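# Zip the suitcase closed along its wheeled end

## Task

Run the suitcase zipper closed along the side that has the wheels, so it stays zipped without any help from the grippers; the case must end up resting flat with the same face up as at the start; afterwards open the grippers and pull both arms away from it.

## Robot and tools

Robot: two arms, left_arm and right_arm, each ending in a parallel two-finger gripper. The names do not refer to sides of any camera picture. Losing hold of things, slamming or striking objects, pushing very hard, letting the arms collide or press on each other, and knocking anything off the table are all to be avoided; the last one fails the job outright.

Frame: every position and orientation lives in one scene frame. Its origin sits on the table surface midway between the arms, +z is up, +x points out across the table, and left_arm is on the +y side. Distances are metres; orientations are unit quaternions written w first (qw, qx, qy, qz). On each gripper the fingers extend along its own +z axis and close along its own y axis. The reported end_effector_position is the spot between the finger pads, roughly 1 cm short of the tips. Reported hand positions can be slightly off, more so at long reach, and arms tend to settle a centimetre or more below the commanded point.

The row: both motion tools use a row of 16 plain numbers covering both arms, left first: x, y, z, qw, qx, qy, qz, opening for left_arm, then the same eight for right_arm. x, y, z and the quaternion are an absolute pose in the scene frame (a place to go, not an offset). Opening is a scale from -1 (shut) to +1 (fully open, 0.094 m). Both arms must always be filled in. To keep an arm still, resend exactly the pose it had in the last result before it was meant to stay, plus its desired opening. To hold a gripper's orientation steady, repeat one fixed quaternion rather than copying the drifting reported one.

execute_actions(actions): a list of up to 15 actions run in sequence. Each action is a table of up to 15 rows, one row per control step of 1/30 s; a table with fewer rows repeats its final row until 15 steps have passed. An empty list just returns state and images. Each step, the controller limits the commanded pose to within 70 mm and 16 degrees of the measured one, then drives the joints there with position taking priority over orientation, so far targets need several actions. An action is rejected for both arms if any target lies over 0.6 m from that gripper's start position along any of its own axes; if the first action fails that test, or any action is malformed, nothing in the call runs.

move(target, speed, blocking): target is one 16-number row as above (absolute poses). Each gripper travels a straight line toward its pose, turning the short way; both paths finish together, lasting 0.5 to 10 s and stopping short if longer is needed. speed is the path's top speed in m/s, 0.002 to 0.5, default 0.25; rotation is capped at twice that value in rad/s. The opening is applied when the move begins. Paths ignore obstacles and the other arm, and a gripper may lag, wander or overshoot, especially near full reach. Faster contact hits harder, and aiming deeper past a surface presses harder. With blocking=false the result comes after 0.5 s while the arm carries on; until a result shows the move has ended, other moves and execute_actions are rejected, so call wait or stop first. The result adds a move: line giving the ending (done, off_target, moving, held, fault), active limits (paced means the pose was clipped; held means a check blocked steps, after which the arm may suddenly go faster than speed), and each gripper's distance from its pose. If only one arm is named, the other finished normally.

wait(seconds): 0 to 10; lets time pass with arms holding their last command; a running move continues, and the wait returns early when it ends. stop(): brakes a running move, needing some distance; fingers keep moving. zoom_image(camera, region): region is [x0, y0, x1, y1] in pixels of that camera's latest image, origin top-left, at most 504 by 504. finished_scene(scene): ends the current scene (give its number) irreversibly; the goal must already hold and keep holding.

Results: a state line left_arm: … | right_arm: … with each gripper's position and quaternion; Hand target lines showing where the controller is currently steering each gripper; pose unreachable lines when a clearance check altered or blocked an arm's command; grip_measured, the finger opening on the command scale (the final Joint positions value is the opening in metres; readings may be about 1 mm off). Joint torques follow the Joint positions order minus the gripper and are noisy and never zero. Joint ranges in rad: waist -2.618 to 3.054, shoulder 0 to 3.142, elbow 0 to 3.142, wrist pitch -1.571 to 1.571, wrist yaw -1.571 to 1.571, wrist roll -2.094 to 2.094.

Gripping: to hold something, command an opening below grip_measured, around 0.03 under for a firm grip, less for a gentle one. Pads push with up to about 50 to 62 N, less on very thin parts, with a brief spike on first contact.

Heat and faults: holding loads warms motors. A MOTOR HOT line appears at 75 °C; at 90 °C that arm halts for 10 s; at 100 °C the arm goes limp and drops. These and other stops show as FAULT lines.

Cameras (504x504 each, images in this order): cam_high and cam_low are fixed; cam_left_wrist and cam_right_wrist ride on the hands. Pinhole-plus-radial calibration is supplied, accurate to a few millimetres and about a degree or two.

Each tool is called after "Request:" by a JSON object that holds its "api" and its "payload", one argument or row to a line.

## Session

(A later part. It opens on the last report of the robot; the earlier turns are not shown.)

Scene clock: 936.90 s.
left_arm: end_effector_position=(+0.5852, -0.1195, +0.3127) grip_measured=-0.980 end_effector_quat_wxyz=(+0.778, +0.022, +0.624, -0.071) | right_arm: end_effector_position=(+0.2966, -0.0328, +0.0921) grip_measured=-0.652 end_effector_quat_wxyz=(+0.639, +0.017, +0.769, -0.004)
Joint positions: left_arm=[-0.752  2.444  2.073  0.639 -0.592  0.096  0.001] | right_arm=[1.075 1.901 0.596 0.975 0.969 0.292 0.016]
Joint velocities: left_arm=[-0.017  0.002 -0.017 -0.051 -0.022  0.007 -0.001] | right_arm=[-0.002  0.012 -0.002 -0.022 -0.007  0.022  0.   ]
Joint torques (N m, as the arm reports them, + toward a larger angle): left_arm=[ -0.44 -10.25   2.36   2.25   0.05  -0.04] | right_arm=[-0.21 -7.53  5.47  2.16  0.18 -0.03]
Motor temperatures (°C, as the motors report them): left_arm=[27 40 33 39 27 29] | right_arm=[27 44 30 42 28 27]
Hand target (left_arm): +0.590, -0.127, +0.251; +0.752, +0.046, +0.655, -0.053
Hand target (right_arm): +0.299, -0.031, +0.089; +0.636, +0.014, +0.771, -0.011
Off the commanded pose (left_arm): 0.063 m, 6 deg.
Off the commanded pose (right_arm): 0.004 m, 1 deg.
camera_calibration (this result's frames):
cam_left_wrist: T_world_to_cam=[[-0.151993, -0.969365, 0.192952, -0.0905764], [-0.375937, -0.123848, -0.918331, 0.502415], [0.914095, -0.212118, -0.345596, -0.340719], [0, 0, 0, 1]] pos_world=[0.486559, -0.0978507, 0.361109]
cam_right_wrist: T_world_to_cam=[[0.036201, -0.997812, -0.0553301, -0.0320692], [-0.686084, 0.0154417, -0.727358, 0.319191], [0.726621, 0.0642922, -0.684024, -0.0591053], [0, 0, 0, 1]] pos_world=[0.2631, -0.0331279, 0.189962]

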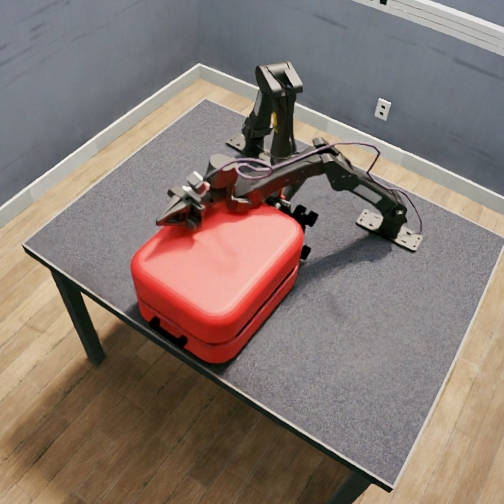

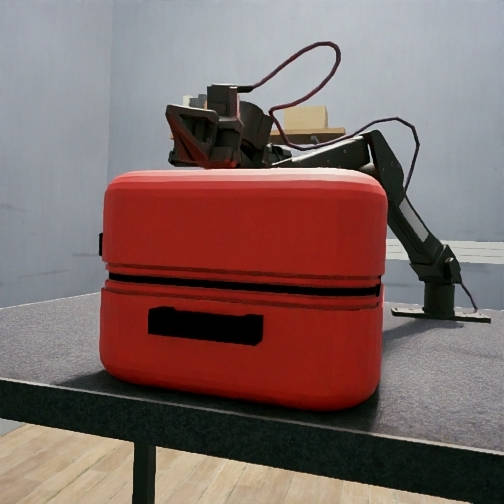

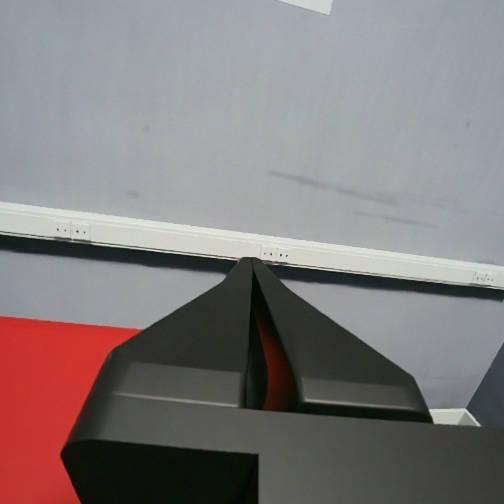

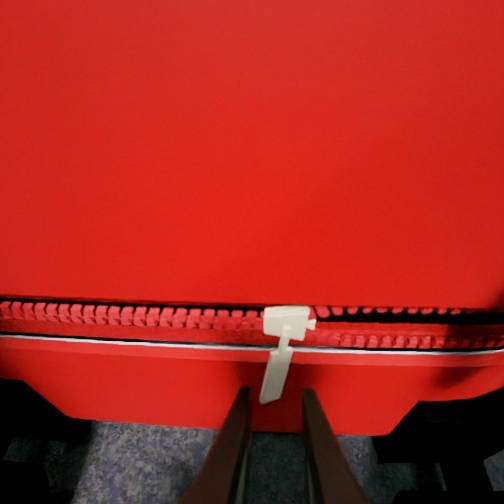

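Request:
{"api": "execute_actions", "payload": {
  "actions": [
    [[0.590,-0.128,0.25,0.7529,0.0458,0.6545,-0.0526,-1,0.304,-0.032,0.089,0.6360,0.0135,0.7715,-0.0111,-0.65]],
    [[0.590,-0.128,0.25,0.7529,0.0458,0.6545,-0.0526,-1,0.309,-0.032,0.089,0.6360,0.0135,0.7715,-0.0111,-0.65]]
  ]
}}

Scene clock: 942.03 s.
left_arm: end_effector_position=(+0.5852, -0.1195, +0.3127) grip_measured=-0.980 end_effector_quat_wxyz=(+0.778, +0.022, +0.624, -0.071) | right_arm: end_effector_position=(+0.3025, -0.0337, +0.0910) grip_measured=-0.652 end_effector_quat_wxyz=(+0.638, +0.015, +0.770, -0.007)
Joint positions: left_arm=[-0.752  2.444  2.073  0.639 -0.592  0.096  0.001] | right_arm=[1.057 1.912 0.608 0.976 0.953 0.279 0.016]
Joint velocities: left_arm=[-0.002 -0.007 -0.012 -0.051  0.037 -0.051 -0.   ] | right_arm=[ 0.022  0.002  0.007 -0.007 -0.007 -0.037  0.   ]
Joint torques (N m, as the arm reports them, + toward a larger angle): left_arm=[ -0.39 -10.21   2.34   2.24   0.05  -0.02] | right_arm=[-1.29 -7.3   5.99  2.27  0.07 -0.07]
Motor temperatures (°C, as the motors report them): left_arm=[27 39 33 39 27 29] | right_arm=[27 44 30 42 28 27]
Hand target (left_arm): +0.590, -0.127, +0.251; +0.752, +0.046, +0.655, -0.053
Hand target (right_arm): +0.309, -0.032, +0.089; +0.636, +0.014, +0.771, -0.011
Off the commanded pose (left_arm): 0.063 m, 6 deg.
Off the commanded pose (right_arm): 0.007 m, 1 deg.
camera_calibration (this result's frames):
cam_left_wrist: T_world_to_cam=[[-0.151993, -0.969365, 0.192952, -0.0905764], [-0.375937, -0.123848, -0.918331, 0.502415], [0.914095, -0.212118, -0.345596, -0.340719], [0, 0, 0, 1]] pos_world=[0.486559, -0.0978507, 0.361109]
cam_right_wrist: T_world_to_cam=[[0.0352409, -0.998232, -0.0478742, -0.0336836], [-0.688381, 0.0104813, -0.725274, 0.322851], [0.724493, 0.058515, -0.686794, -0.0634574], [0, 0, 0, 1]] pos_world=[0.269406, -0.0332947, 0.188961]

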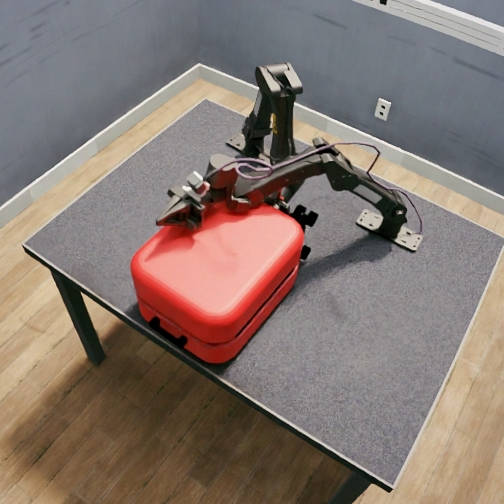

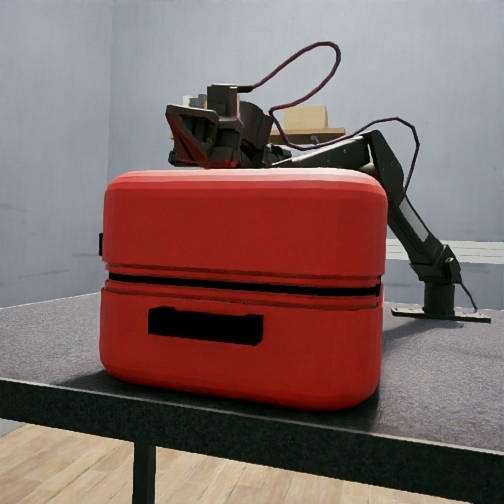

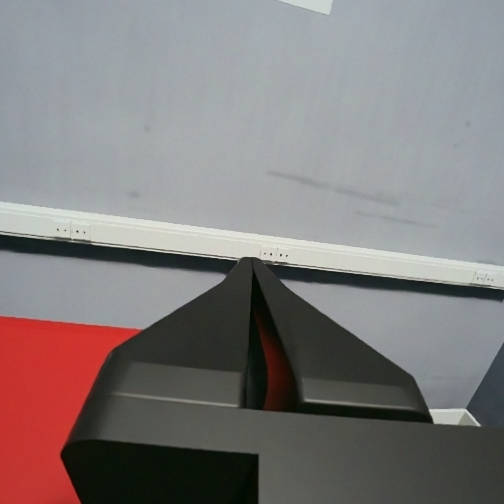

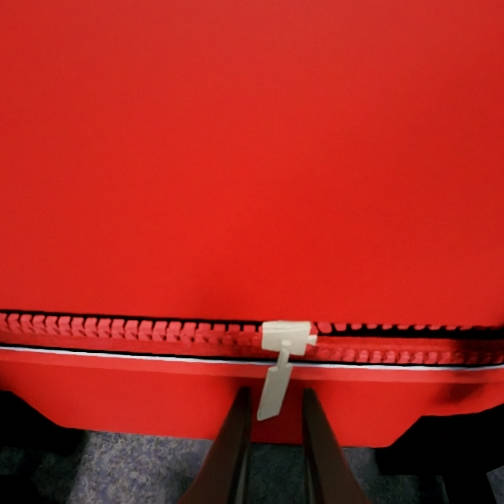

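Request:
{"api": "execute_actions", "payload": {
  "actions": [
    [[0.590,-0.128,0.25,0.7529,0.0458,0.6545,-0.0526,-1,0.305,-0.032,0.089,0.6360,0.0135,0.7715,-0.0111,-0.82]],
    [[0.590,-0.128,0.25,0.7529,0.0458,0.6545,-0.0526,-1,0.305,-0.032,0.089,0.6360,0.0135,0.7715,-0.0111,-0.92]],
    [[0.590,-0.128,0.25,0.7529,0.0458,0.6545,-0.0526,-1,0.305,-0.032,0.089,0.6360,0.0135,0.7715,-0.0111,-0.97]]
  ]
}}

Request:
{"api": "zoom_image", "payload": {
  "camera": "cam_right_wrist",
  "region": [200, 290, 360, 450]
}}

Scene clock: 948.27 s.
left_arm: end_effector_position=(+0.5852, -0.1195, +0.3127) grip_measured=-0.980 end_effector_quat_wxyz=(+0.778, +0.022, +0.624, -0.071) | right_arm: end_effector_position=(+0.3025, -0.0340, +0.0911) grip_measured=-0.966 end_effector_quat_wxyz=(+0.638, +0.016, +0.770, -0.008)
Joint positions: left_arm=[-0.752  2.444  2.073  0.639 -0.592  0.096  0.001] | right_arm=[1.058 1.912 0.608 0.976 0.956 0.279 0.002]
Joint velocities: left_arm=[ 0.012 -0.017  0.007 -0.037 -0.037  0.037 -0.001] | right_arm=[ 0.017 -0.017 -0.007 -0.037  0.007 -0.022  0.   ]
Joint torques (N m, as the arm reports them, + toward a larger angle): left_arm=[ -0.31 -10.24   2.33   2.28   0.06  -0.03] | right_arm=[-0.27 -7.86  5.32  2.23  0.14  0.  ]
Motor temperatures (°C, as the motors report them): left_arm=[27 39 33 39 27 29] | right_arm=[27 44 31 42 28 27]
Hand target (left_arm): +0.590, -0.127, +0.251; +0.752, +0.046, +0.655, -0.053
Hand target (right_arm): +0.305, -0.032, +0.089; +0.636, +0.013, +0.771, -0.011
Off the commanded pose (left_arm): 0.063 m, 6 deg.
Off the commanded pose (right_arm): 0.004 m, 1 deg.
camera_calibration (this result's frames):
cam_left_wrist: T_world_to_cam=[[-0.151993, -0.969365, 0.192952, -0.0905764], [-0.375937, -0.123848, -0.918331, 0.502415], [0.914095, -0.212118, -0.345596, -0.340719], [0, 0, 0, 1]] pos_world=[0.486559, -0.0978507, 0.361109]
cam_right_wrist: T_world_to_cam=[[0.0332014, -0.998344, -0.0469762, -0.0334695], [-0.68786, 0.011274, -0.725756, 0.322803], [0.725084, 0.0564091, -0.686347, -0.0635847], [0, 0, 0, 1]] pos_world=[0.269259, -0.0334666, 0.189063]

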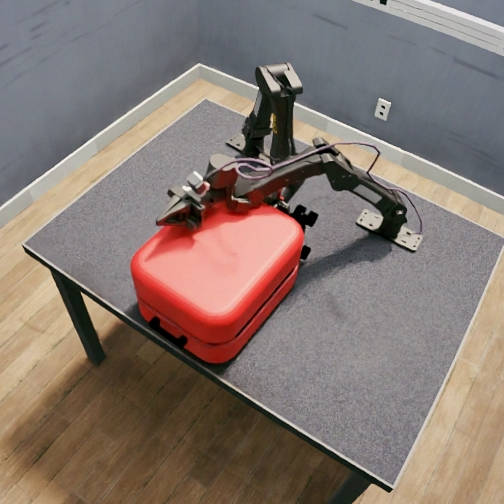

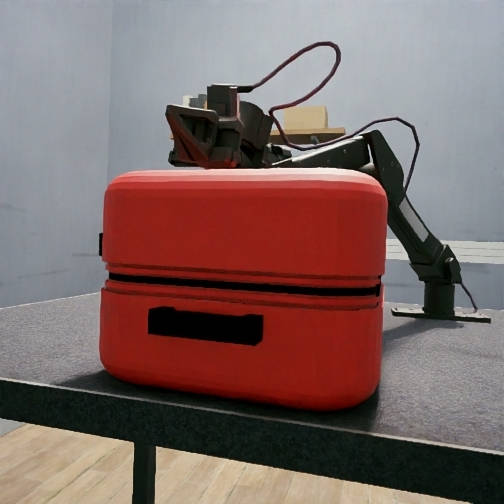

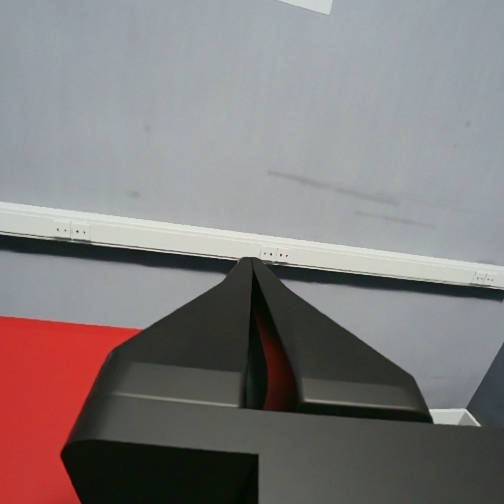

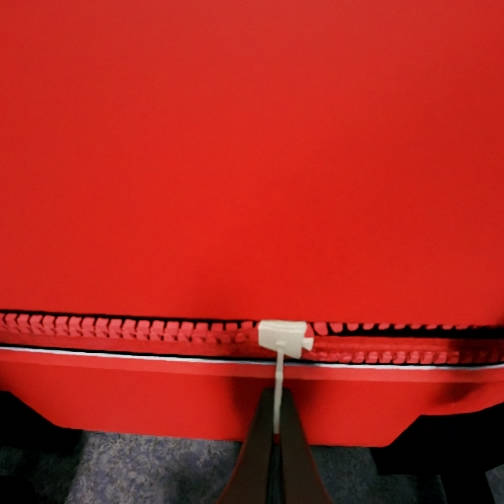

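Region (200, 290, 360, 450) of cam_right_wrist's 504x504 image, scaled by 3.150, with more detail than that image has.

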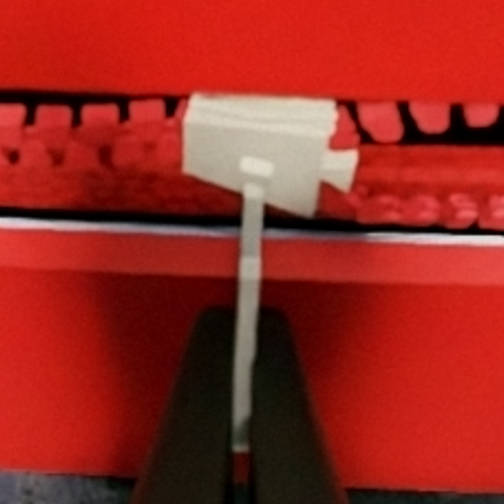

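Request:
{"api": "execute_actions", "payload": {
  "actions": [
    [[0.590,-0.128,0.25,0.7529,0.0458,0.6545,-0.0526,-1,0.298,-0.033,0.093,0.6360,0.0135,0.7715,-0.0111,-0.98]],
    [[0.590,-0.128,0.25,0.7529,0.0458,0.6545,-0.0526,-1,0.292,-0.033,0.099,0.6360,0.0135,0.7715,-0.0111,-0.98]],
    [[0.590,-0.128,0.25,0.7529,0.0458,0.6545,-0.0526,-1,0.288,-0.033,0.106,0.6360,0.0135,0.7715,-0.0111,-0.98]]
  ]
}}

Request:
{"api": "zoom_image", "payload": {
  "camera": "cam_right_wrist",
  "region": [200, 290, 360, 450]
}}

Scene clock: 956.27 s.
left_arm: end_effector_position=(+0.5852, -0.1195, +0.3127) grip_measured=-0.980 end_effector_quat_wxyz=(+0.778, +0.022, +0.624, -0.071) | right_arm: end_effector_position=(+0.2918, -0.0347, +0.0995) grip_measured=-0.974 end_effector_quat_wxyz=(+0.631, +0.009, +0.775, -0.019)
Joint positions: left_arm=[-0.752  2.444  2.073  0.639 -0.592  0.096  0.001] | right_arm=[1.087 1.84  0.603 0.862 0.988 0.299 0.001]
Joint velocities: left_arm=[-0.017 -0.002 -0.002 -0.022 -0.022  0.051  0.001] | right_arm=[-0.007 -0.012 -0.012 -0.007 -0.037  0.051  0.001]
Joint torques (N m, as the arm reports them, + toward a larger angle): left_arm=[ -0.46 -10.21   2.3    2.26   0.06  -0.03] | right_arm=[  1.25 -10.47   3.99   2.32   0.25   0.08]
Motor temperatures (°C, as the motors report them): left_arm=[27 39 33 39 27 29] | right_arm=[27 44 30 42 28 27]
Hand target (left_arm): +0.590, -0.127, +0.251; +0.752, +0.046, +0.655, -0.053
Hand target (right_arm): +0.288, -0.033, +0.106; +0.636, +0.014, +0.772, -0.011
Off the commanded pose (left_arm): 0.063 m, 6 deg.
Off the commanded pose (right_arm): 0.008 m, 1 deg.
camera_calibration (this result's frames):
cam_left_wrist: T_world_to_cam=[[-0.151993, -0.969365, 0.192952, -0.0905764], [-0.375937, -0.123848, -0.918331, 0.502415], [0.914095, -0.212118, -0.345596, -0.340719], [0, 0, 0, 1]] pos_world=[0.486559, -0.0978507, 0.361109]
cam_right_wrist: T_world_to_cam=[[0.0282767, -0.999345, -0.022594, -0.034376], [-0.700214, -0.00367179, -0.713923, 0.32352], [0.713373, 0.036008, -0.699859, -0.046014], [0, 0, 0, 1]] pos_world=[0.26033, -0.0315087, 0.197988]

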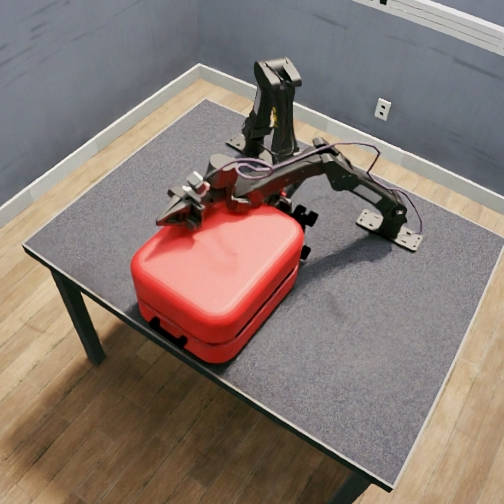

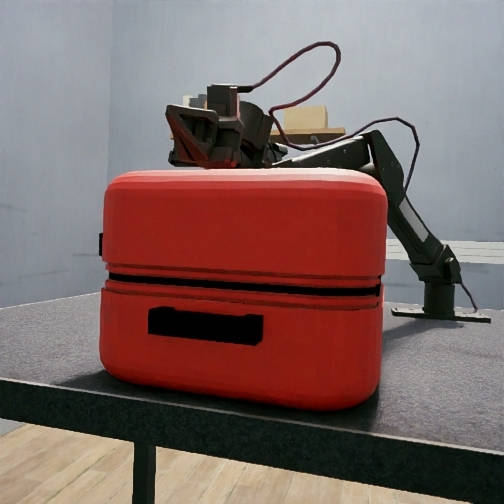

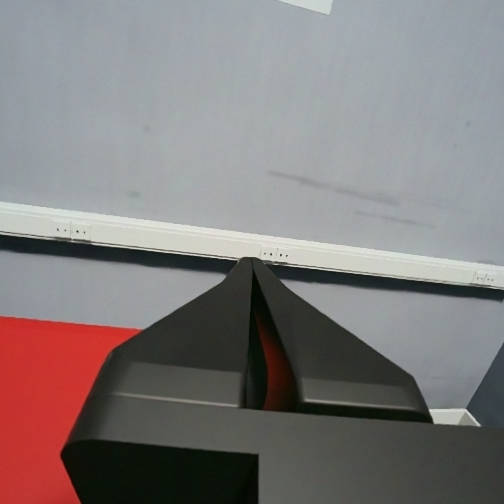

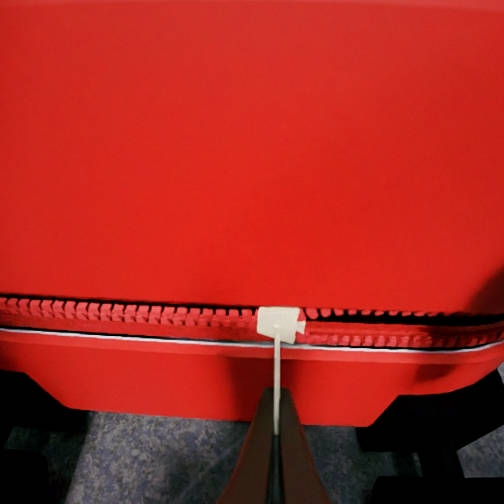

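Region (200, 290, 360, 450) of cam_right_wrist's 504x504 image, scaled by 3.150, with more detail than that image has.

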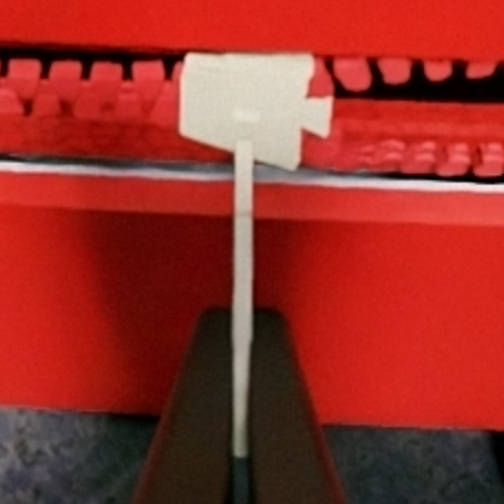

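Request:
{"api": "execute_actions", "payload": {
  "actions": [
    [[0.590,-0.128,0.25,0.7529,0.0458,0.6545,-0.0526,-1,0.289,-0.033,0.112,0.6360,0.0135,0.7715,-0.0111,-0.98]],
    [[0.590,-0.128,0.25,0.7529,0.0458,0.6545,-0.0526,-1,0.289,-0.033,0.113,0.6360,0.0135,0.7715,-0.0111,-1]]
  ]
}}

Request:
{"api": "zoom_image", "payload": {
  "camera": "cam_right_wrist",
  "region": [200, 290, 360, 450]
}}

Scene clock: 962.17 s.
left_arm: end_effector_position=(+0.5852, -0.1195, +0.3127) grip_measured=-0.980 end_effector_quat_wxyz=(+0.778, +0.022, +0.624, -0.071) | right_arm: end_effector_position=(+0.2904, -0.0353, +0.1026) grip_measured=-0.984 end_effector_quat_wxyz=(+0.628, +0.004, +0.778, -0.021)
Joint positions: left_arm=[-0.752  2.444  2.073  0.639 -0.592  0.096  0.001] | right_arm=[1.088 1.814 0.603 0.823 0.984 0.3   0.001]
Joint velocities: left_arm=[-0.002 -0.032 -0.007  0.007 -0.022  0.007 -0.001] | right_arm=[-0.012  0.012 -0.007  0.051  0.037  0.007 -0.   ]
Joint torques (N m, as the arm reports them, + toward a larger angle): left_arm=[ -0.37 -10.22   2.47   2.25   0.06  -0.02] | right_arm=[  0.84 -10.46   4.69   2.36   0.26   0.06]
Motor temperatures (°C, as the motors report them): left_arm=[27 39 33 39 27 29] | right_arm=[27 45 30 42 28 27]
Hand target (left_arm): +0.590, -0.127, +0.251; +0.752, +0.046, +0.655, -0.053
Hand target (right_arm): +0.289, -0.033, +0.113; +0.636, +0.013, +0.772, -0.011
Off the commanded pose (left_arm): 0.063 m, 6 deg.
Off the commanded pose (right_arm): 0.011 m, 2 deg.
camera_calibration (this result's frames):
cam_left_wrist: T_world_to_cam=[[-0.151993, -0.969365, 0.192952, -0.0905764], [-0.375937, -0.123848, -0.918331, 0.502415], [0.914095, -0.212118, -0.345596, -0.340719], [0, 0, 0, 1]] pos_world=[0.486559, -0.0978507, 0.361109]
cam_right_wrist: T_world_to_cam=[[0.0327295, -0.999376, -0.0132596, -0.0371419], [-0.706147, -0.0137335, -0.707932, 0.325514], [0.707308, 0.0325335, -0.706157, -0.0405274], [0, 0, 0, 1]] pos_world=[0.259742, -0.0313298, 0.20133]

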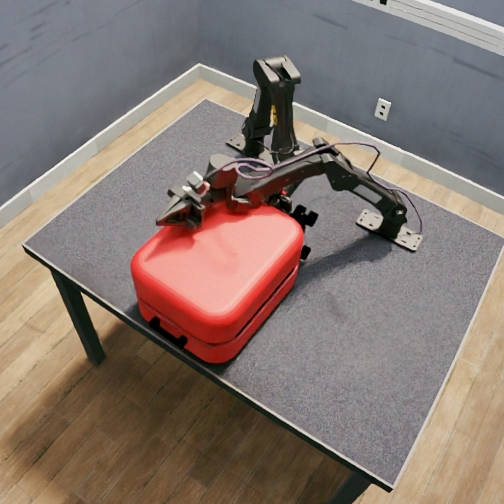

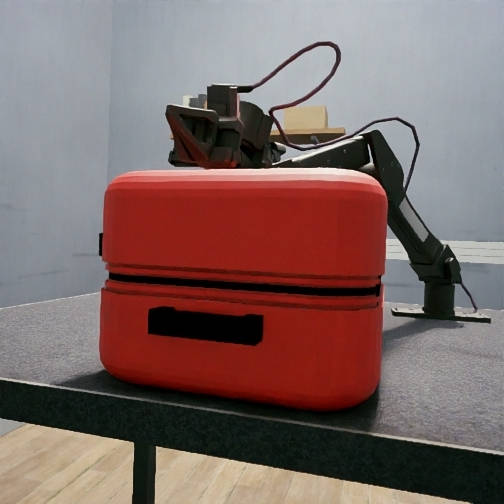

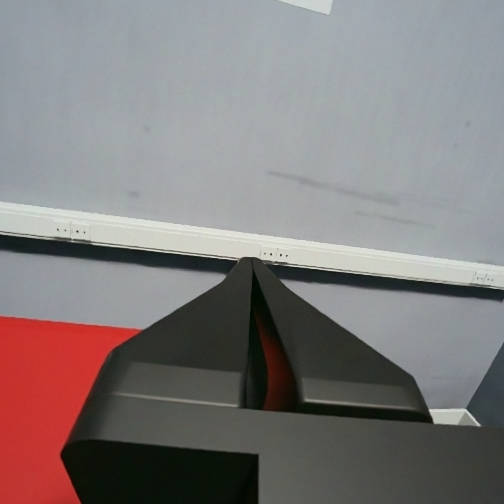

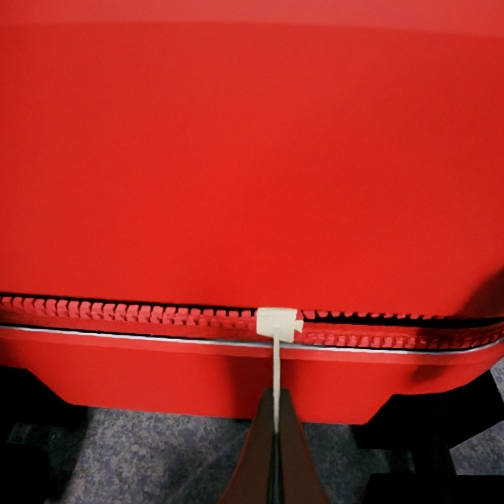

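Region (200, 290, 360, 450) of cam_right_wrist's 504x504 image, scaled by 3.150, with more detail than that image has.

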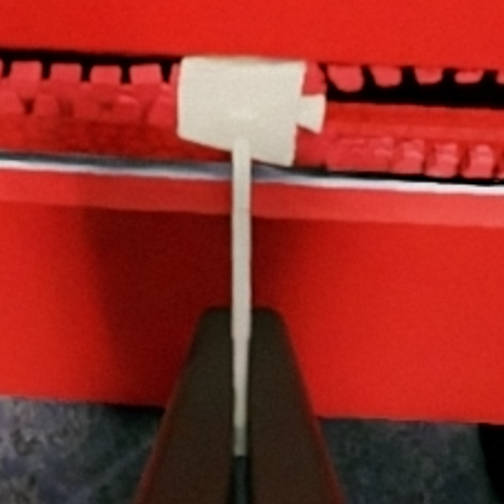

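Request:
{"api": "execute_actions", "payload": {
  "actions": [
    [[0.590,-0.128,0.25,0.7529,0.0458,0.6545,-0.0526,-1,0.290,-0.038,0.107,0.6357,-0.0867,0.7611,-0.0950,-1]],
    [[0.590,-0.128,0.25,0.7529,0.0458,0.6545,-0.0526,-1,0.290,-0.043,0.107,0.6307,-0.1826,0.7323,-0.1808,-1]],
    [[0.590,-0.128,0.25,0.7529,0.0458,0.6545,-0.0526,-1,0.289,-0.060,0.108,0.6268,-0.1563,0.7325,-0.2048,-1]],
    [[0.590,-0.128,0.25,0.7529,0.0458,0.6545,-0.0526,-1,0.288,-0.075,0.108,0.6226,-0.1301,0.7376,-0.2266,-1]]
  ]
}}

Scene clock: 985.77 s.
left_arm: end_effector_position=(+0.5852, -0.1195, +0.3127) grip_measured=-0.980 end_effector_quat_wxyz=(+0.778, +0.022, +0.624, -0.071) | right_arm: end_effector_position=(+0.2888, -0.0470, +0.1046) grip_measured=-0.984 end_effector_quat_wxyz=(+0.622, -0.182, +0.737, -0.190)
Joint positions: left_arm=[-0.752  2.444  2.073  0.639 -0.592  0.096  0.001] | right_arm=[ 1.08   1.846  0.542  1.013  1.006 -0.291  0.001]
Joint velocities: left_arm=[ 0.002 -0.002  0.017 -0.037  0.007  0.007 -0.001] | right_arm=[-0.002 -0.032  0.002  0.022 -0.081 -0.066 -0.   ]
Joint torques (N m, as the arm reports them, + toward a larger angle): left_arm=[ -0.29 -10.09   2.34   2.23   0.06  -0.04] | right_arm=[-1.38 -7.91  2.39  2.72  1.11  0.25]
Motor temperatures (°C, as the motors report them): left_arm=[27 39 32 40 27 29] | right_arm=[27 45 30 42 29 27]
Hand target (left_arm): +0.590, -0.127, +0.251; +0.752, +0.046, +0.655, -0.053
Hand target (right_arm): +0.288, -0.074, +0.107; +0.623, -0.132, +0.738, -0.225
Off the commanded pose (left_arm): 0.063 m, 6 deg.
Off the commanded pose (right_arm): 0.028 m, 7 deg.
camera_calibration (this result's frames):
cam_left_wrist: T_world_to_cam=[[-0.151993, -0.969365, 0.192952, -0.0905764], [-0.375937, -0.123848, -0.918331, 0.502415], [0.914095, -0.212118, -0.345596, -0.340719], [0, 0, 0, 1]] pos_world=[0.486559, -0.0978507, 0.361109]
cam_right_wrist: T_world_to_cam=[[0.100281, -0.875806, 0.47213, -0.113229], [-0.667207, -0.411209, -0.621081, 0.286556], [0.738091, -0.252726, -0.625581, -0.0683404], [0, 0, 0, 1]] pos_world=[0.252989, 0.00139665, 0.188681]

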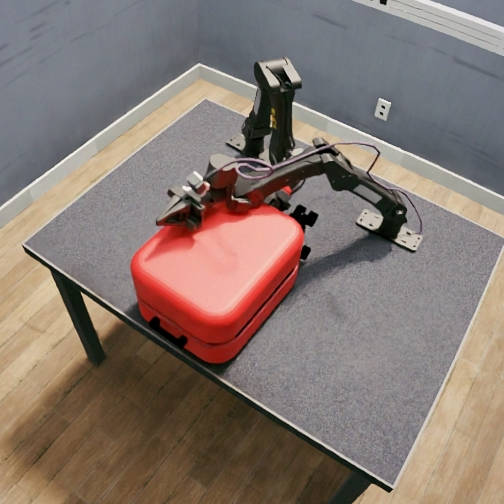

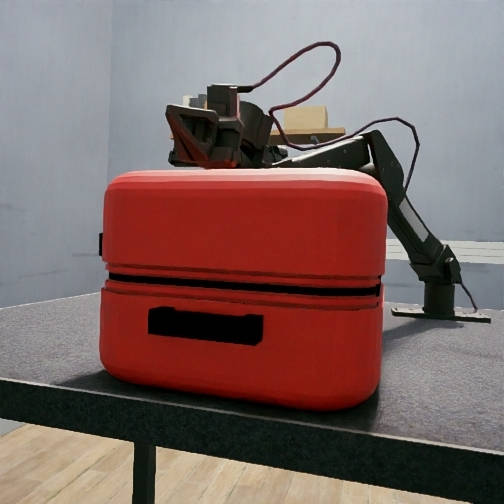

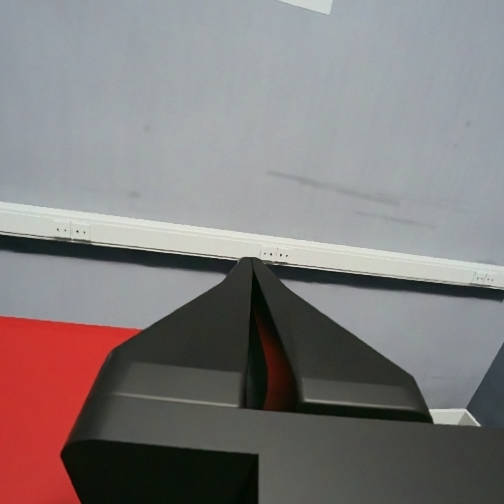

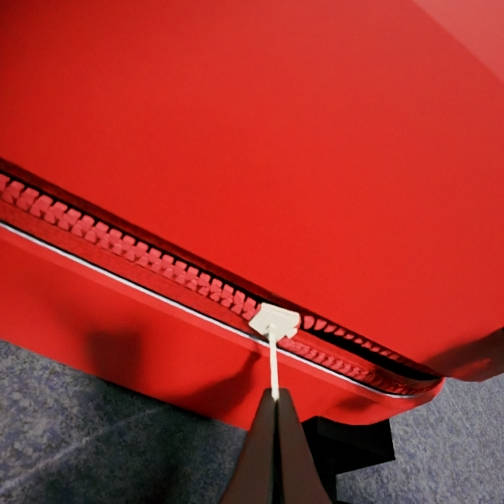

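Request:
{"api": "execute_actions", "payload": {
  "actions": [
    [[0.590,-0.128,0.25,0.7529,0.0458,0.6545,-0.0526,-1,0.288,-0.083,0.108,0.6226,-0.1301,0.7376,-0.2266,-1]],
    [[0.590,-0.128,0.25,0.7529,0.0458,0.6545,-0.0526,-1,0.288,-0.090,0.109,0.6226,-0.1301,0.7376,-0.2266,-1]],
    [[0.590,-0.128,0.25,0.7529,0.0458,0.6545,-0.0526,-1,0.288,-0.095,0.111,0.5935,-0.2235,0.7087,-0.3090,-1]],
    [[0.590,-0.128,0.25,0.7529,0.0458,0.6545,-0.0526,-1,0.288,-0.099,0.113,0.5534,-0.3116,0.6682,-0.3875,-1]]
  ]
}}

Scene clock: 997.33 s.
left_arm: end_effector_position=(+0.5847, -0.1202, +0.3127) grip_measured=-0.980 end_effector_quat_wxyz=(+0.778, +0.023, +0.624, -0.072) | right_arm: end_effector_position=(+0.2903, -0.0561, +0.1113) grip_measured=-0.984 end_effector_quat_wxyz=(+0.577, -0.366, +0.654, -0.325)
Joint positions: left_arm=[-0.753  2.444  2.073  0.639 -0.592  0.096  0.001] | right_arm=[ 1.04   1.828  0.473  1.151  0.924 -0.859  0.001]
Joint velocities: left_arm=[-0.007  0.017 -0.007 -0.022  0.007 -0.037 -0.001] | right_arm=[-0.012  0.051 -0.012  0.139 -0.051 -0.139 -0.001]
Joint torques (N m, as the arm reports them, + toward a larger angle): left_arm=[ -0.28 -10.12   2.25   2.25   0.09   0.  ] | right_arm=[-2.24 -7.73  0.94  2.72  1.42  0.11]
Motor temperatures (°C, as the motors report them): left_arm=[27 39 32 40 27 29] | right_arm=[27 45 30 43 30 27]
Hand target (left_arm): +0.590, -0.127, +0.251; +0.752, +0.046, +0.655, -0.053
Hand target (right_arm): +0.288, -0.096, +0.112; +0.552, -0.314, +0.670, -0.385
Off the commanded pose (left_arm): 0.063 m, 6 deg.
Off the commanded pose (right_arm): 0.043 m, 10 deg.
camera_calibration (this result's frames):
cam_left_wrist: T_world_to_cam=[[-0.153157, -0.96914, 0.193157, -0.09064], [-0.375819, -0.123654, -0.918406, 0.502216], [0.913949, -0.213252, -0.345283, -0.340559], [0, 0, 0, 1]] pos_world=[0.486114, -0.0983672, 0.361156]
cam_right_wrist: T_world_to_cam=[[0.1742, -0.54205, 0.822093, -0.166185], [-0.590534, -0.725578, -0.353279, 0.218292], [0.787987, -0.423933, -0.446495, -0.111599], [0, 0, 0, 1]] pos_world=[0.245797, 0.0209964, 0.163909]

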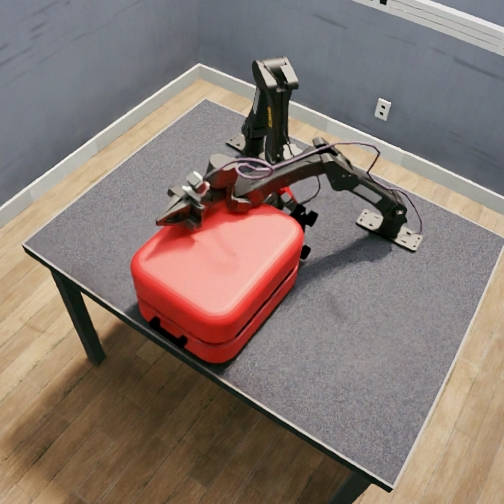

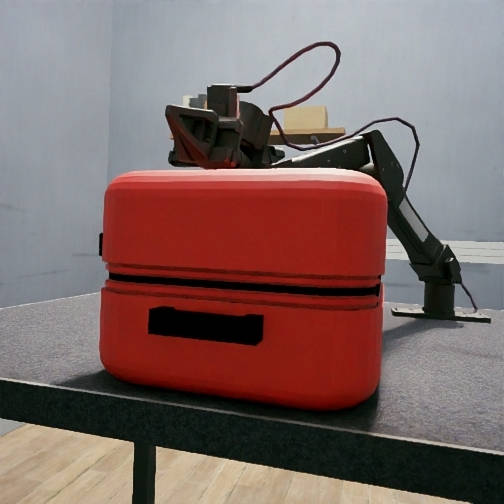

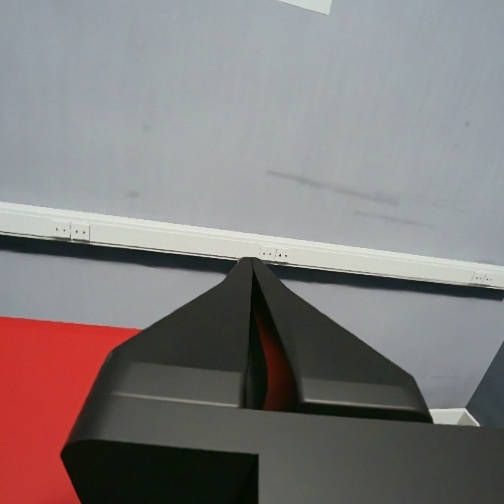

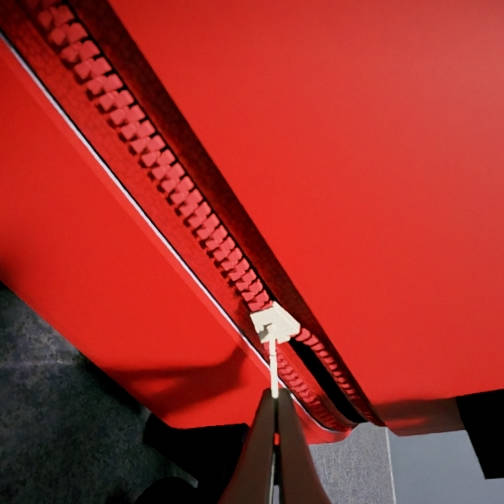

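Request:
{"api": "zoom_image", "payload": {
  "camera": "cam_right_wrist",
  "region": [200, 290, 360, 450]
}}

Region (200, 290, 360, 450) of cam_right_wrist's 504x504 image, scaled by 3.150, with more detail than that image has.

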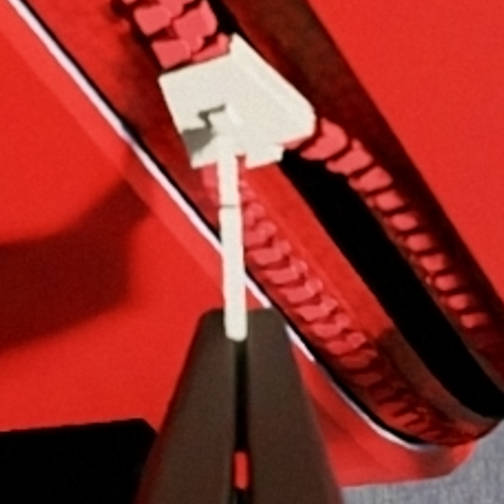

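Request:
{"api": "execute_actions", "payload": {
  "actions": [
    [[0.590,-0.128,0.25,0.7529,0.0458,0.6545,-0.0526,-1,0.288,-0.099,0.115,0.5028,-0.3930,0.6169,-0.4608,-1]],
    [[0.590,-0.128,0.25,0.7529,0.0458,0.6545,-0.0526,-1,0.288,-0.100,0.117,0.4561,-0.4516,0.5677,-0.5156,-1]],
    [[0.590,-0.128,0.25,0.7529,0.0458,0.6545,-0.0526,-1,0.287,-0.106,0.117,0.4561,-0.4516,0.5677,-0.5156,-1]]
  ]
}}

Scene clock: 1009.70 s.
left_arm: end_effector_position=(+0.5825, -0.1234, +0.3127) grip_measured=-0.980 end_effector_quat_wxyz=(+0.777, +0.024, +0.624, -0.074) | right_arm: end_effector_position=(+0.2898, -0.0619, +0.1183) grip_measured=-0.984 end_effector_quat_wxyz=(+0.497, -0.500, +0.533, -0.469)
Joint positions: left_arm=[-0.759  2.444  2.073  0.639 -0.592  0.096  0.001] | right_arm=[ 1.032  1.863  0.44   1.313  0.922 -1.421  0.001]
Joint velocities: left_arm=[-0.022 -0.012  0.007 -0.007 -0.007 -0.037  0.001] | right_arm=[-0.002 -0.002 -0.027  0.051  0.066 -0.037  0.001]
Joint torques (N m, as the arm reports them, + toward a larger angle): left_arm=[  0.12 -10.22   2.27   2.23   0.09   0.  ] | right_arm=[-2.54 -7.5   0.53  2.84  1.36  0.06]
Motor temperatures (°C, as the motors report them): left_arm=[27 40 32 40 27 29] | right_arm=[28 44 29 44 31 27]
Hand target (left_arm): +0.590, -0.127, +0.251; +0.752, +0.045, +0.655, -0.053
Hand target (right_arm): +0.287, -0.103, +0.116; +0.457, -0.454, +0.567, -0.514
Off the commanded pose (left_arm): 0.063 m, 6 deg.
Off the commanded pose (right_arm): 0.044 m, 10 deg.
camera_calibration (this result's frames):
cam_left_wrist: T_world_to_cam=[[-0.1587, -0.968248, 0.193157, -0.0908132], [-0.376521, -0.121501, -0.918406, 0.501655], [0.912714, -0.218479, -0.345283, -0.339164], [0, 0, 0, 1]] pos_world=[0.484031, -0.101078, 0.361156]
cam_right_wrist: T_world_to_cam=[[0.139305, -0.0877605, 0.986353, -0.156212], [-0.543897, -0.839149, 0.00215289, 0.15368], [0.827508, -0.536774, -0.164631, -0.16227], [0, 0, 0, 1]] pos_world=[0.239627, 0.0281488, 0.127034]

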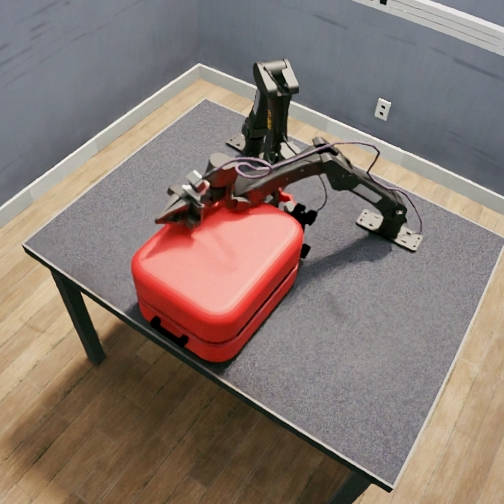

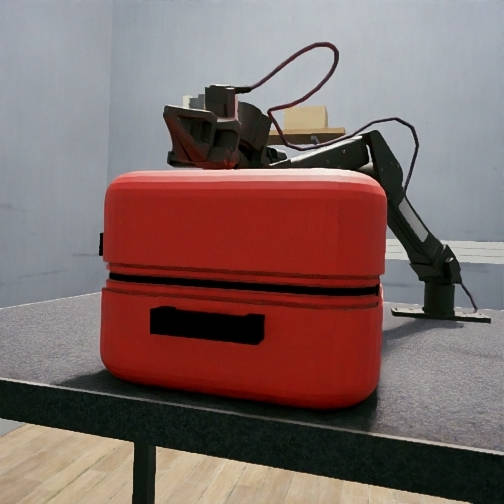

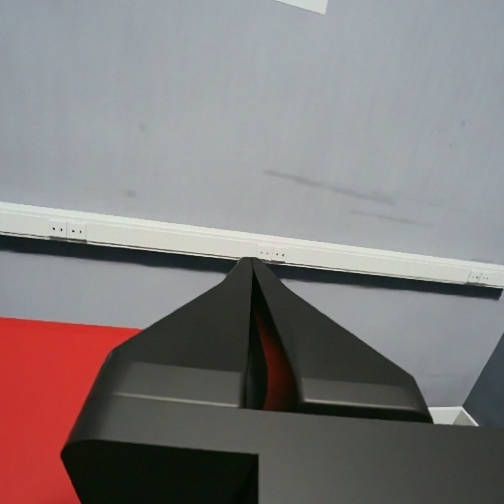

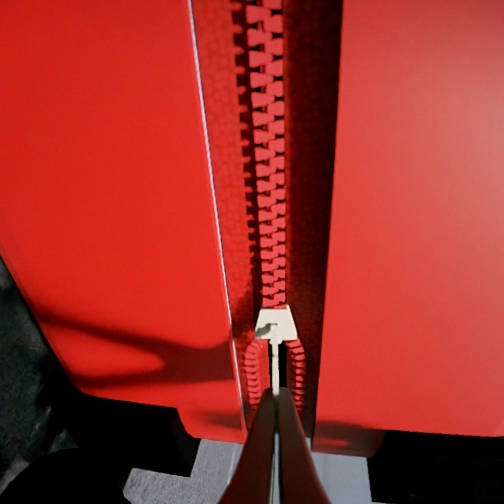

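Request:
{"api": "execute_actions", "payload": {
  "actions": [
    [[0.588,-0.130,0.244,0.7529,0.0458,0.6545,-0.0526,-1,0.287,-0.106,0.112,0.4561,-0.4516,0.5677,-0.5156,-1]],
    [[0.588,-0.130,0.244,0.7529,0.0458,0.6545,-0.0526,-1,0.287,-0.110,0.111,0.4561,-0.4516,0.5677,-0.5156,-1]]
  ]
}}

Scene clock: 1018.80 s.
left_arm: end_effector_position=(+0.5817, -0.1230, +0.3154) grip_measured=-0.980 end_effector_quat_wxyz=(+0.781, +0.021, +0.620, -0.077) | right_arm: end_effector_position=(+0.2901, -0.0627, +0.1171) grip_measured=-0.984 end_effector_quat_wxyz=(+0.507, -0.495, +0.530, -0.466)
Joint positions: left_arm=[-0.759  2.444  2.071  0.656 -0.592  0.096  0.001] | right_arm=[ 1.025  1.891  0.429  1.378  0.906 -1.429  0.001]
Joint velocities: left_arm=[ 0.002  0.017  0.007 -0.037  0.007 -0.037 -0.   ] | right_arm=[-0.017  0.012 -0.007  0.11   0.11   0.037  0.001]
Joint torques (N m, as the arm reports them, + toward a larger angle): left_arm=[-0.2  -9.58  1.6   2.26  0.02 -0.03] | right_arm=[-2.77 -7.2   0.03  2.74  1.4   0.05]
Motor temperatures (°C, as the motors report them): left_arm=[27 40 32 40 27 29] | right_arm=[28 44 29 44 32 27]
Hand target (left_arm): +0.588, -0.129, +0.246; +0.752, +0.046, +0.655, -0.053
Hand target (right_arm): +0.287, -0.107, +0.111; +0.457, -0.454, +0.566, -0.514
Off the commanded pose (left_arm): 0.072 m, 6 deg.
Off the commanded pose (right_arm): 0.048 m, 10 deg.
camera_calibration (this result's frames):
cam_left_wrist: T_world_to_cam=[[-0.16123, -0.966204, 0.201135, -0.0918453], [-0.366487, -0.130613, -0.92121, 0.497749], [0.916347, -0.22224, -0.333043, -0.343825], [0, 0, 0, 1]] pos_world=[0.482674, -0.10014, 0.362496]
cam_right_wrist: T_world_to_cam=[[0.125329, -0.100869, 0.986974, -0.151983], [-0.536072, -0.843976, -0.0181824, 0.152995], [0.834817, -0.526811, -0.159848, -0.165209], [0, 0, 0, 1]] pos_world=[0.238983, 0.0267599, 0.126376]

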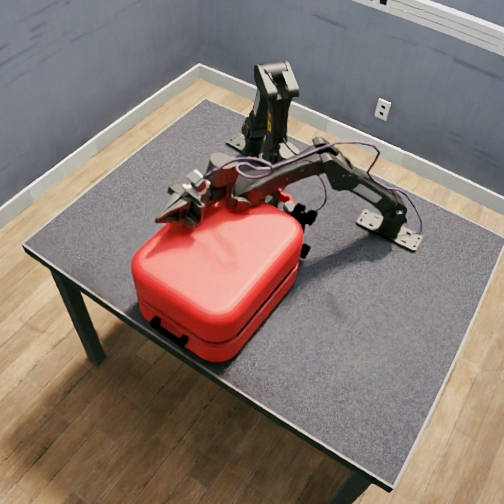

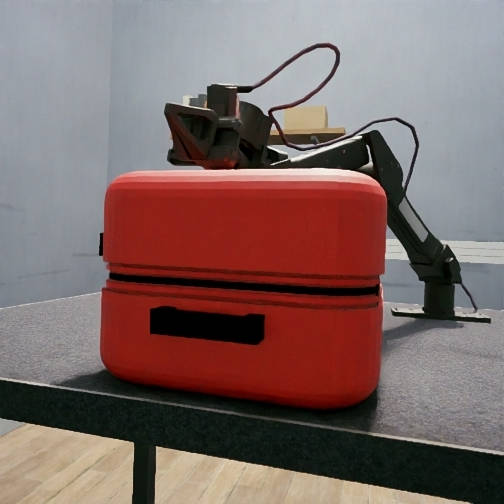

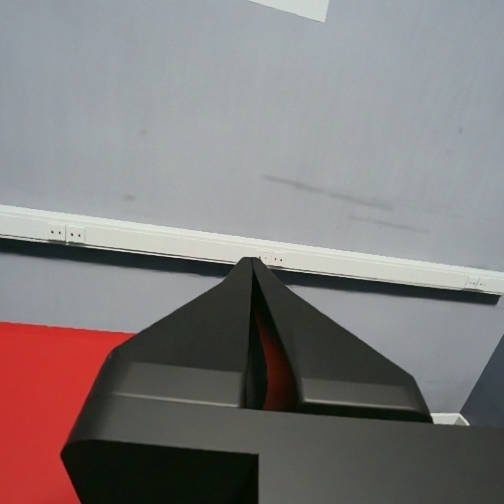

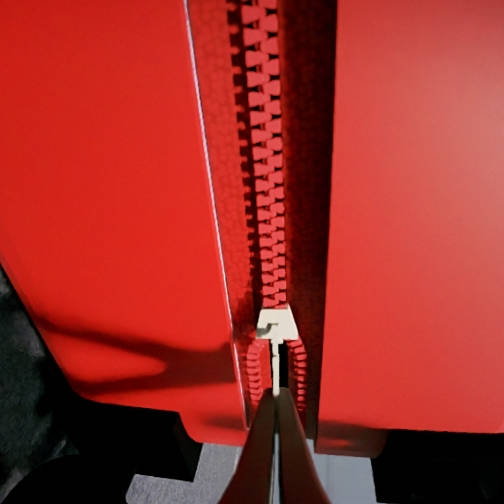

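Request:
{"api": "execute_actions", "payload": {
  "actions": [
    [[0.588,-0.130,0.250,0.7529,0.0458,0.6545,-0.0526,-1,0.281,-0.108,0.112,0.4561,-0.4516,0.5677,-0.5156,-1]],
    [[0.588,-0.130,0.250,0.7529,0.0458,0.6545,-0.0526,-1,0.276,-0.108,0.112,0.4561,-0.4516,0.5677,-0.5156,-1]]
  ]
}}

Scene clock: 1028.20 s.
left_arm: end_effector_position=(+0.5776, -0.1284, +0.3161) grip_measured=-0.980 end_effector_quat_wxyz=(+0.781, +0.024, +0.619, -0.081) | right_arm: end_effector_position=(+0.2855, -0.0665, +0.1166) grip_measured=-0.984 end_effector_quat_wxyz=(+0.505, -0.490, +0.533, -0.471)
Joint positions: left_arm=[-0.769  2.443  2.071  0.656 -0.592  0.096  0.001] | right_arm=[ 1.037  1.891  0.413  1.397  0.933 -1.429  0.001]
Joint velocities: left_arm=[ 0.002 -0.002 -0.012 -0.022 -0.022  0.022  0.002] | right_arm=[ 0.002  0.007 -0.002 -0.022 -0.066  0.022  0.   ]
Joint torques (N m, as the arm reports them, + toward a larger angle): left_arm=[  0.62 -10.16   2.32   2.11  -0.01  -0.01] | right_arm=[-0.47 -8.13 -0.31  2.57  1.46  0.08]
Motor temperatures (°C, as the motors report them): left_arm=[27 40 32 40 26 29] | right_arm=[28 44 29 44 32 27]
Hand target (left_arm): +0.587, -0.129, +0.251; +0.753, +0.045, +0.655, -0.053
Hand target (right_arm): +0.277, -0.105, +0.111; +0.458, -0.453, +0.565, -0.515
Off the commanded pose (left_arm): 0.067 m, 7 deg.
Off the commanded pose (right_arm): 0.043 m, 10 deg.
camera_calibration (this result's frames):
cam_left_wrist: T_world_to_cam=[[-0.170605, -0.964446, 0.201834, -0.0924584], [-0.367015, -0.127899, -0.92138, 0.496963], [0.914436, -0.231268, -0.332147, -0.341433], [0, 0, 0, 1]] pos_world=[0.478838, -0.104573, 0.363147]
cam_right_wrist: T_world_to_cam=[[0.1203, -0.103417, 0.987336, -0.150074], [-0.548409, -0.835953, -0.020741, 0.151601], [0.827511, -0.538969, -0.15728, -0.162499], [0, 0, 0, 1]] pos_world=[0.235663, 0.0236293, 0.12576]

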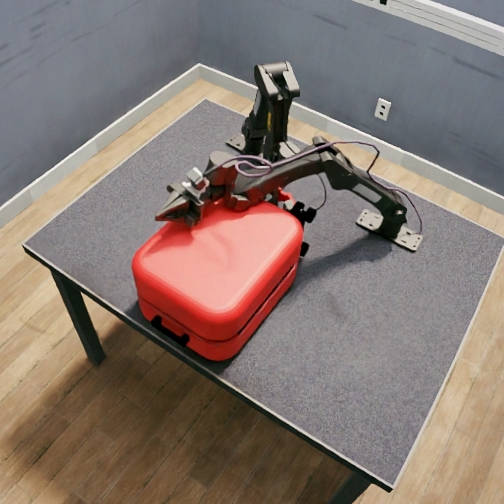

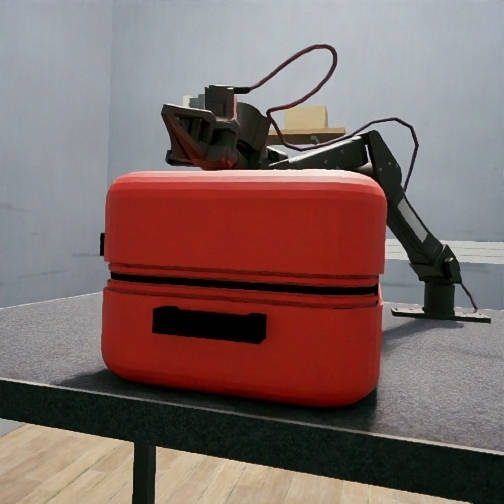

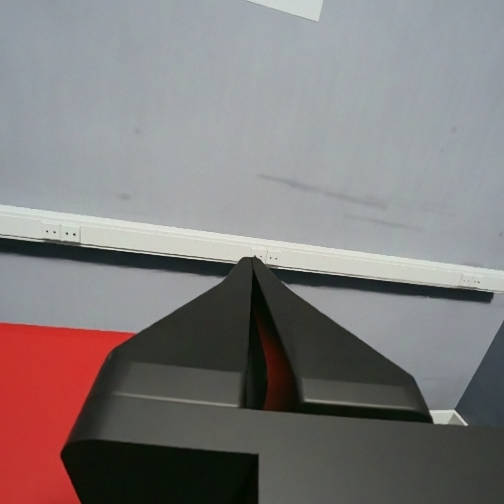

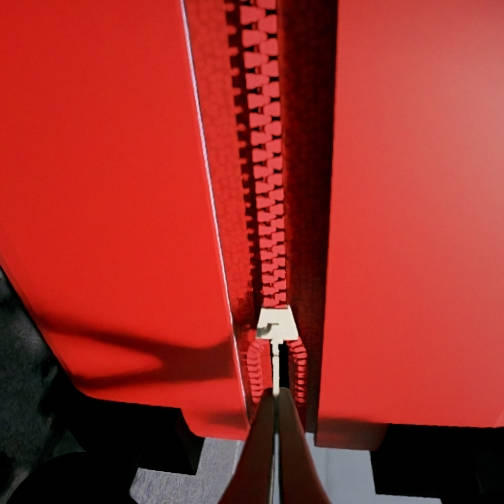

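Request:
{"api": "zoom_image", "payload": {
  "camera": "cam_high",
  "region": [220, 130, 330, 230]
}}

Request:
{"api": "zoom_image", "payload": {
  "camera": "cam_right_wrist",
  "region": [120, 300, 504, 504]
}}

Region (220, 130, 330, 230) of cam_high's 504x504 image, scaled by 4.582, with more detail than that image has; it fills the top 458 rows of this view, and the rest is white.

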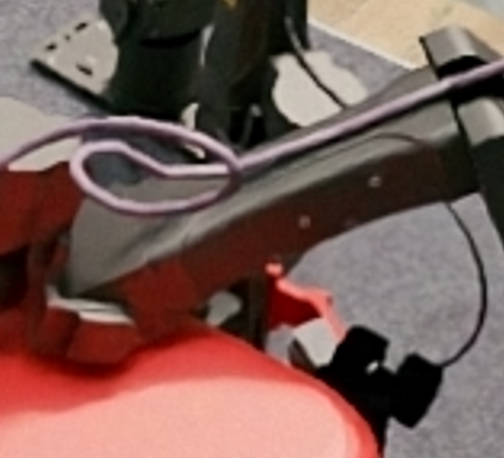

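Region (120, 300, 504, 504) of cam_right_wrist's 504x504 image, scaled by 1.312, with more detail than that image has; it fills the top 268 rows of this view, and the rest is white.

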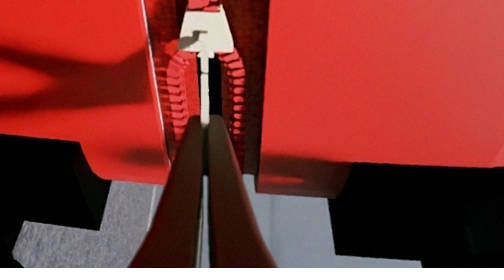

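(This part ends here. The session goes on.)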